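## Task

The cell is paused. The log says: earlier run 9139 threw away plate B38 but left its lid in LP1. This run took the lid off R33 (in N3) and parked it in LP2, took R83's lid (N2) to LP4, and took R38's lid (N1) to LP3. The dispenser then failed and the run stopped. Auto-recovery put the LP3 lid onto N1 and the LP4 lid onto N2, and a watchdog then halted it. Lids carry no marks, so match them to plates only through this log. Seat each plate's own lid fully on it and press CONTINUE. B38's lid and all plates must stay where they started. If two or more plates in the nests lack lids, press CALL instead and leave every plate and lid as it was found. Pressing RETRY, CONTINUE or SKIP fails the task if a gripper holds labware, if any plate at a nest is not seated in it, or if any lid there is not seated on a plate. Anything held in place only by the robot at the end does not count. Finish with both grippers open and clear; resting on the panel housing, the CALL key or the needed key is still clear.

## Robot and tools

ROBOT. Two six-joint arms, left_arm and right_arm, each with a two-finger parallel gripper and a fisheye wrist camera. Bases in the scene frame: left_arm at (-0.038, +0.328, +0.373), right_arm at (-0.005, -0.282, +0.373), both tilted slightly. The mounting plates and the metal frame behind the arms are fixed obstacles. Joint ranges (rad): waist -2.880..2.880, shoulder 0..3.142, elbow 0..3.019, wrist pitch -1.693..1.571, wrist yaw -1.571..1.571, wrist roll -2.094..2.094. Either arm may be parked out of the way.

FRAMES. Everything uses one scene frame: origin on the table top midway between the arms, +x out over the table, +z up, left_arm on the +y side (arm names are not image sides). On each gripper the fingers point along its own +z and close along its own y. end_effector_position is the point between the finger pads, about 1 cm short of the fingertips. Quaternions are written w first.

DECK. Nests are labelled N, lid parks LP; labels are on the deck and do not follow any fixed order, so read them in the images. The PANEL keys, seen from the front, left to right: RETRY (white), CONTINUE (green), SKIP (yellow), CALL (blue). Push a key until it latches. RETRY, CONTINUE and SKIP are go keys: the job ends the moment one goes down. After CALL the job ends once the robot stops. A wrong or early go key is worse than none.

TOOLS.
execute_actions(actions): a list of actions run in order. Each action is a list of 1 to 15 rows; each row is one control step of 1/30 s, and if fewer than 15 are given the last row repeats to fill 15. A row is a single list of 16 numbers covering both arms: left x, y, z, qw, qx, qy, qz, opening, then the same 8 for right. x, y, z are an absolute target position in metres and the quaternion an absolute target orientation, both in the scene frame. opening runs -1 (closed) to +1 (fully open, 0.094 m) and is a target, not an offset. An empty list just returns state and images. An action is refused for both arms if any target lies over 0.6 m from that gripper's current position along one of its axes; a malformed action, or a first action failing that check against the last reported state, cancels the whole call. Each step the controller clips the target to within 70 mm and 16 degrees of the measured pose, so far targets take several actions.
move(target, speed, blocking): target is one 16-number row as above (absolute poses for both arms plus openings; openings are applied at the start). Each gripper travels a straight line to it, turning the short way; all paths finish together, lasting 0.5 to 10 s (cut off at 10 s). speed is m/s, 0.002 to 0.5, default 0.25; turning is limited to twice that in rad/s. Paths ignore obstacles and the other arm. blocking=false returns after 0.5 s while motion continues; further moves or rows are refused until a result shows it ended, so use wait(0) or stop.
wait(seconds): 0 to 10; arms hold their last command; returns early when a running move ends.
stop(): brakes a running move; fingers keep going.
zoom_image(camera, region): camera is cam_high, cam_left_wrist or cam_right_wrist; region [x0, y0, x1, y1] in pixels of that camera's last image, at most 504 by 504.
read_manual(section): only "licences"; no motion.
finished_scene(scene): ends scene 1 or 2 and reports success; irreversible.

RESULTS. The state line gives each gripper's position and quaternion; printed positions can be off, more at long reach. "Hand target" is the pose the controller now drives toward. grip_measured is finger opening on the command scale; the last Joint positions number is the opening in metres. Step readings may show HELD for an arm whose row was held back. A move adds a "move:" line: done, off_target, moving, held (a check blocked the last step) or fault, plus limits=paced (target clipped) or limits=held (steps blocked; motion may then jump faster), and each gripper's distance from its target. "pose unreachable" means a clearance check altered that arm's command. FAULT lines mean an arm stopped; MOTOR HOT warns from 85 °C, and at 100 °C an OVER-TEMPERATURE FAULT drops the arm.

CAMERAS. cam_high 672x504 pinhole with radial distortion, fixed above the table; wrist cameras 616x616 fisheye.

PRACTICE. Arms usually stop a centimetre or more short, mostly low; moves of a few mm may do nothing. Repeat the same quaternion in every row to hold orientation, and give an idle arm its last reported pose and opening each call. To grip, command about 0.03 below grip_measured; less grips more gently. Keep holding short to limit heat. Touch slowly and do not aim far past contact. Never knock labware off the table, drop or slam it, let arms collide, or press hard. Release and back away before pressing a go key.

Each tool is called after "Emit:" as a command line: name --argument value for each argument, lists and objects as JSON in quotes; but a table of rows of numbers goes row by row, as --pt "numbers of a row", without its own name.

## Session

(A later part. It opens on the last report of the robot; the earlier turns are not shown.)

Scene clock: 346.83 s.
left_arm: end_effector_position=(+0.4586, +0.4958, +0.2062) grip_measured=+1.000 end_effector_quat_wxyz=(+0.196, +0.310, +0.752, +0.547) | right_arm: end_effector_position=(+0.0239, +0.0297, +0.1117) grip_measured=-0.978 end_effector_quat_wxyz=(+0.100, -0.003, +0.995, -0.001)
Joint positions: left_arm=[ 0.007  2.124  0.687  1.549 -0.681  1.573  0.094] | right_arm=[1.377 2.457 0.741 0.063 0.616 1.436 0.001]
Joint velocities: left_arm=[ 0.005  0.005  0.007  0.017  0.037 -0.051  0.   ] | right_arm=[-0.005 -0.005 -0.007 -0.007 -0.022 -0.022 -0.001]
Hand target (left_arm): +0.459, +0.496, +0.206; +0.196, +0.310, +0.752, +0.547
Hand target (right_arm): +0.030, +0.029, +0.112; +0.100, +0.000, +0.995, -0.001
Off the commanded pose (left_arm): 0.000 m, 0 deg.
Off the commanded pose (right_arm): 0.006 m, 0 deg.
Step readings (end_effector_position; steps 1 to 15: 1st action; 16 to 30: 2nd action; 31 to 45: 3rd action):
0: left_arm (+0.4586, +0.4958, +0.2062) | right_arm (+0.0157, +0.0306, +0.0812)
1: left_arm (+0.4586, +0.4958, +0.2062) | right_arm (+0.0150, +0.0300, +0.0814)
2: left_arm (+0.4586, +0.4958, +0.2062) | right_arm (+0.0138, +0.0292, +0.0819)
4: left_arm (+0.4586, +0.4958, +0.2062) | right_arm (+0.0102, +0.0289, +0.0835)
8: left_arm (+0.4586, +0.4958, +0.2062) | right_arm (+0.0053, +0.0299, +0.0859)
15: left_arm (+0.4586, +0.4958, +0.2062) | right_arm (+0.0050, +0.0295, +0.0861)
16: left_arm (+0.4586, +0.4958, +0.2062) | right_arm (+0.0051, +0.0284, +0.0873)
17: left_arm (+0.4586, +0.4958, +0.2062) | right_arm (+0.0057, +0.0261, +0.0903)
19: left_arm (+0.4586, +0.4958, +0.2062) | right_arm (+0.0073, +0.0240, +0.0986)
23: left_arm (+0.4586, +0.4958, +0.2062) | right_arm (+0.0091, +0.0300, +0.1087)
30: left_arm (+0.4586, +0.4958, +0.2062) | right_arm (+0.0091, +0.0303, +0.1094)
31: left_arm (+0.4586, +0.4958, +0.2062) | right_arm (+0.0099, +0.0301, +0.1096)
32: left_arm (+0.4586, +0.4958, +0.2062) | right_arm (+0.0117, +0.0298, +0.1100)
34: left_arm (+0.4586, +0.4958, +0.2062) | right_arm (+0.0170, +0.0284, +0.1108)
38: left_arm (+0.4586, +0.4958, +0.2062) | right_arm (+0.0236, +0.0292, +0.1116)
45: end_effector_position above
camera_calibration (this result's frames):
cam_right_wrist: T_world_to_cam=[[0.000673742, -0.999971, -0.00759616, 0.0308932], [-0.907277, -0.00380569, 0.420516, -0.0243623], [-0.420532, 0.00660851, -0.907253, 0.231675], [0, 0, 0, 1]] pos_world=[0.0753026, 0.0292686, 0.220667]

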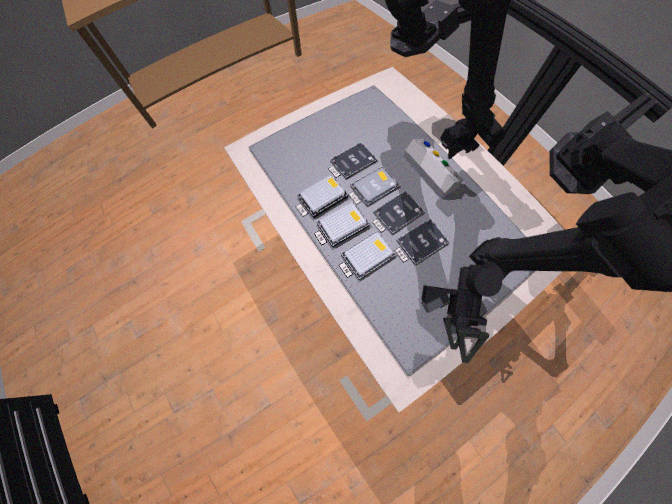

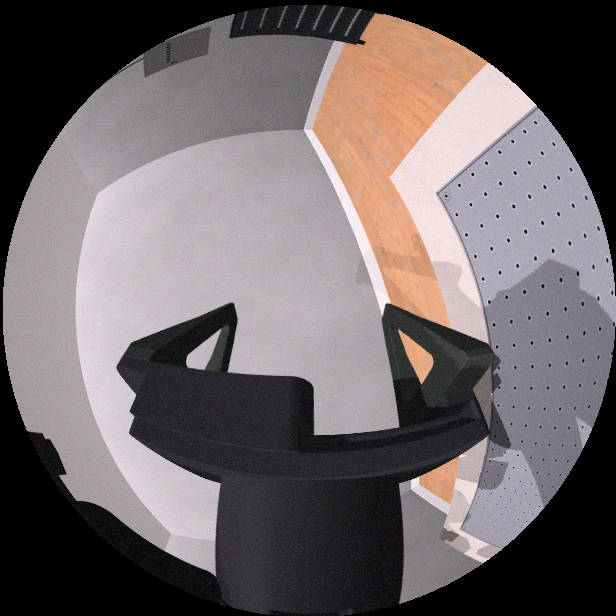

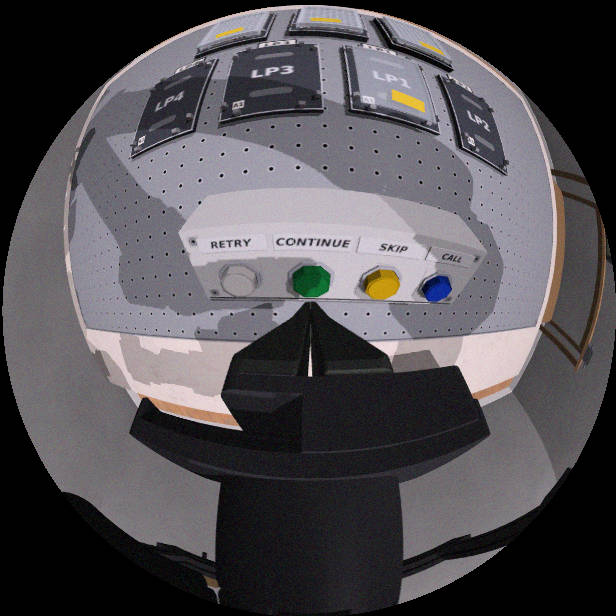

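Emit:
move --target '[0.4586,0.4958,0.2062,0.196,0.310,0.752,0.547,1,0.036,0.029,0.080,0.1,0,0.995,0,-1]' --speed 0.03

Scene clock: 352.67 s.
left_arm: end_effector_position=(+0.4586, +0.4958, +0.2062) grip_measured=+1.000 end_effector_quat_wxyz=(+0.196, +0.310, +0.752, +0.547) | right_arm: end_effector_position=(+0.0296, +0.0337, +0.0936) grip_measured=-0.978 end_effector_quat_wxyz=(+0.100, -0.009, +0.995, +0.008)
Joint positions: left_arm=[ 0.007  2.124  0.687  1.549 -0.681  1.573  0.094] | right_arm=[1.336 2.505 0.755 0.15  0.617 1.362 0.001]
Joint velocities: left_arm=[ 0.005 -0.015  0.002 -0.017  0.037  0.022  0.   ] | right_arm=[-0.005  0.005 -0.002 -0.002 -0.037 -0.037  0.001]
Hand target (left_arm): +0.459, +0.496, +0.206; +0.196, +0.310, +0.752, +0.547
Hand target (right_arm): +0.036, +0.029, +0.081; +0.100, +0.000, +0.995, -0.001
Off the commanded pose (left_arm): 0.000 m, 0 deg.
Off the commanded pose (right_arm): 0.016 m, 1 deg.
move: off_target (right_arm)
camera_calibration (this result's frames):
cam_right_wrist: T_world_to_cam=[[0.0131071, -0.999594, -0.025314, 0.0360068], [-0.907841, -0.0225075, 0.418711, -0.0106638], [-0.419111, 0.017493, -0.907767, 0.217225], [0, 0, 0, 1]] pos_world=[0.0808884, 0.0319522, 0.202566]

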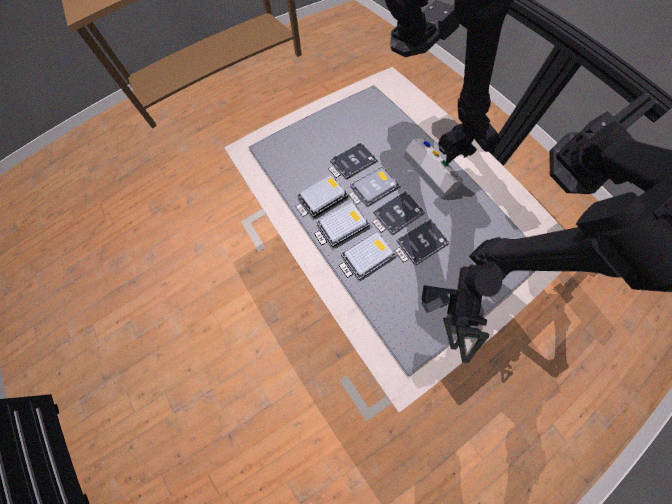

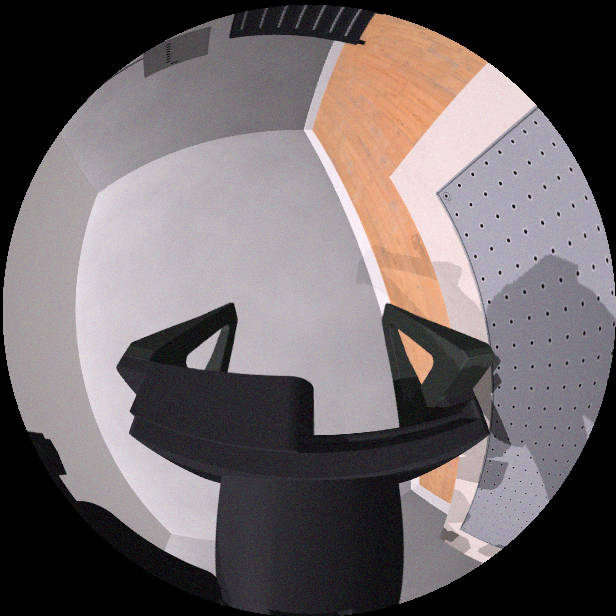

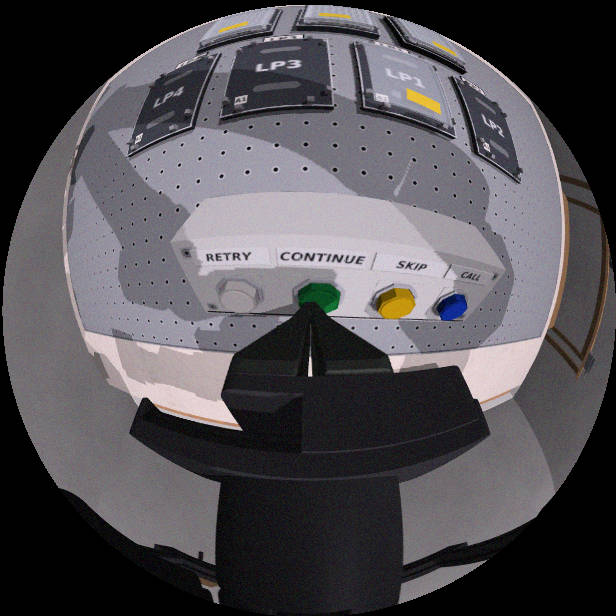

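Emit:
move --target '[0.4586,0.4958,0.2062,0.196,0.310,0.752,0.547,1,0.040,0.023,0.066,0.1,0,0.995,0,-1]' --speed 0.04

Scene clock: 360.40 s.
left_arm: end_effector_position=(+0.4586, +0.4958, +0.2062) grip_measured=+1.000 end_effector_quat_wxyz=(+0.196, +0.310, +0.752, +0.547) | right_arm: end_effector_position=(+0.0298, +0.0359, +0.0915) grip_measured=-0.978 end_effector_quat_wxyz=(+0.102, -0.013, +0.995, +0.014)
Joint positions: left_arm=[ 0.007  2.124  0.687  1.549 -0.681  1.573  0.094] | right_arm=[1.334 2.512 0.756 0.173 0.617 1.344 0.001]
Joint velocities: left_arm=[-0.024 -0.005 -0.012 -0.012 -0.037  0.007  0.   ] | right_arm=[-0.005  0.005 -0.007  0.002 -0.037  0.007 -0.001]
move: unfinished (the scene ended)
camera_calibration (this result's frames):
cam_right_wrist: T_world_to_cam=[[0.0219338, -0.999128, -0.0355406, 0.0388619], [-0.908629, -0.0347504, 0.416155, -0.0088919], [-0.417027, 0.0231654, -0.908599, 0.215218], [0, 0, 0, 1]] pos_world=[0.0808201, 0.0335333, 0.200629]
The task's run has ended: the event that ends the task has happened. This ends this scene only. If you have not yet called finished_scene for this scene, call it to go on to the next scene.

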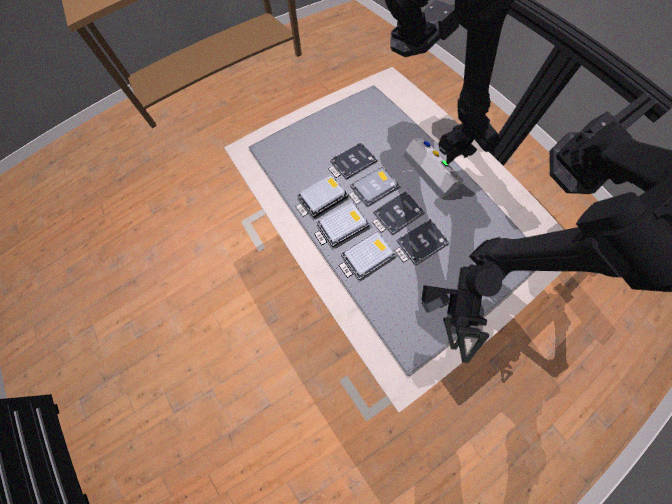

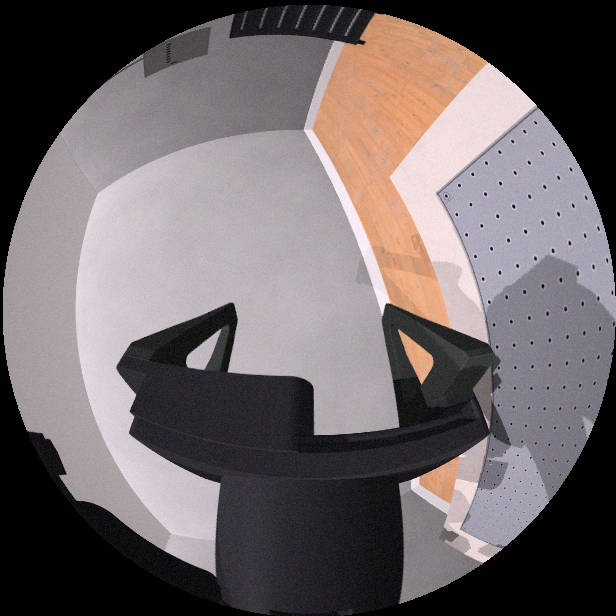

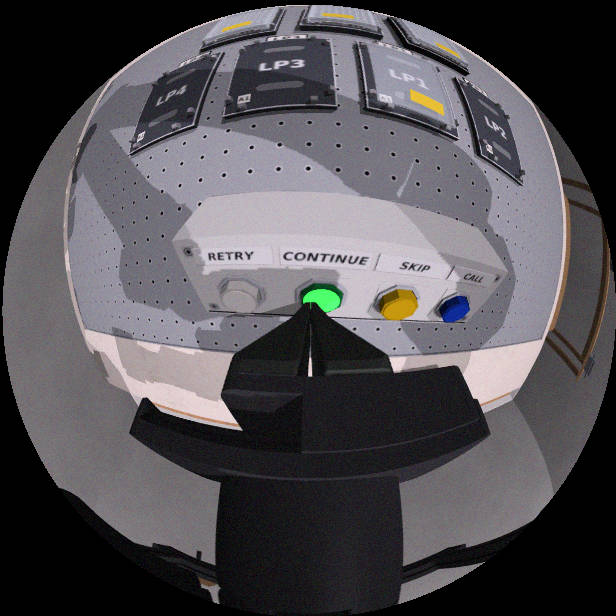

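Emit:
finished_scene --scene 1

The scene is finished: the task was done.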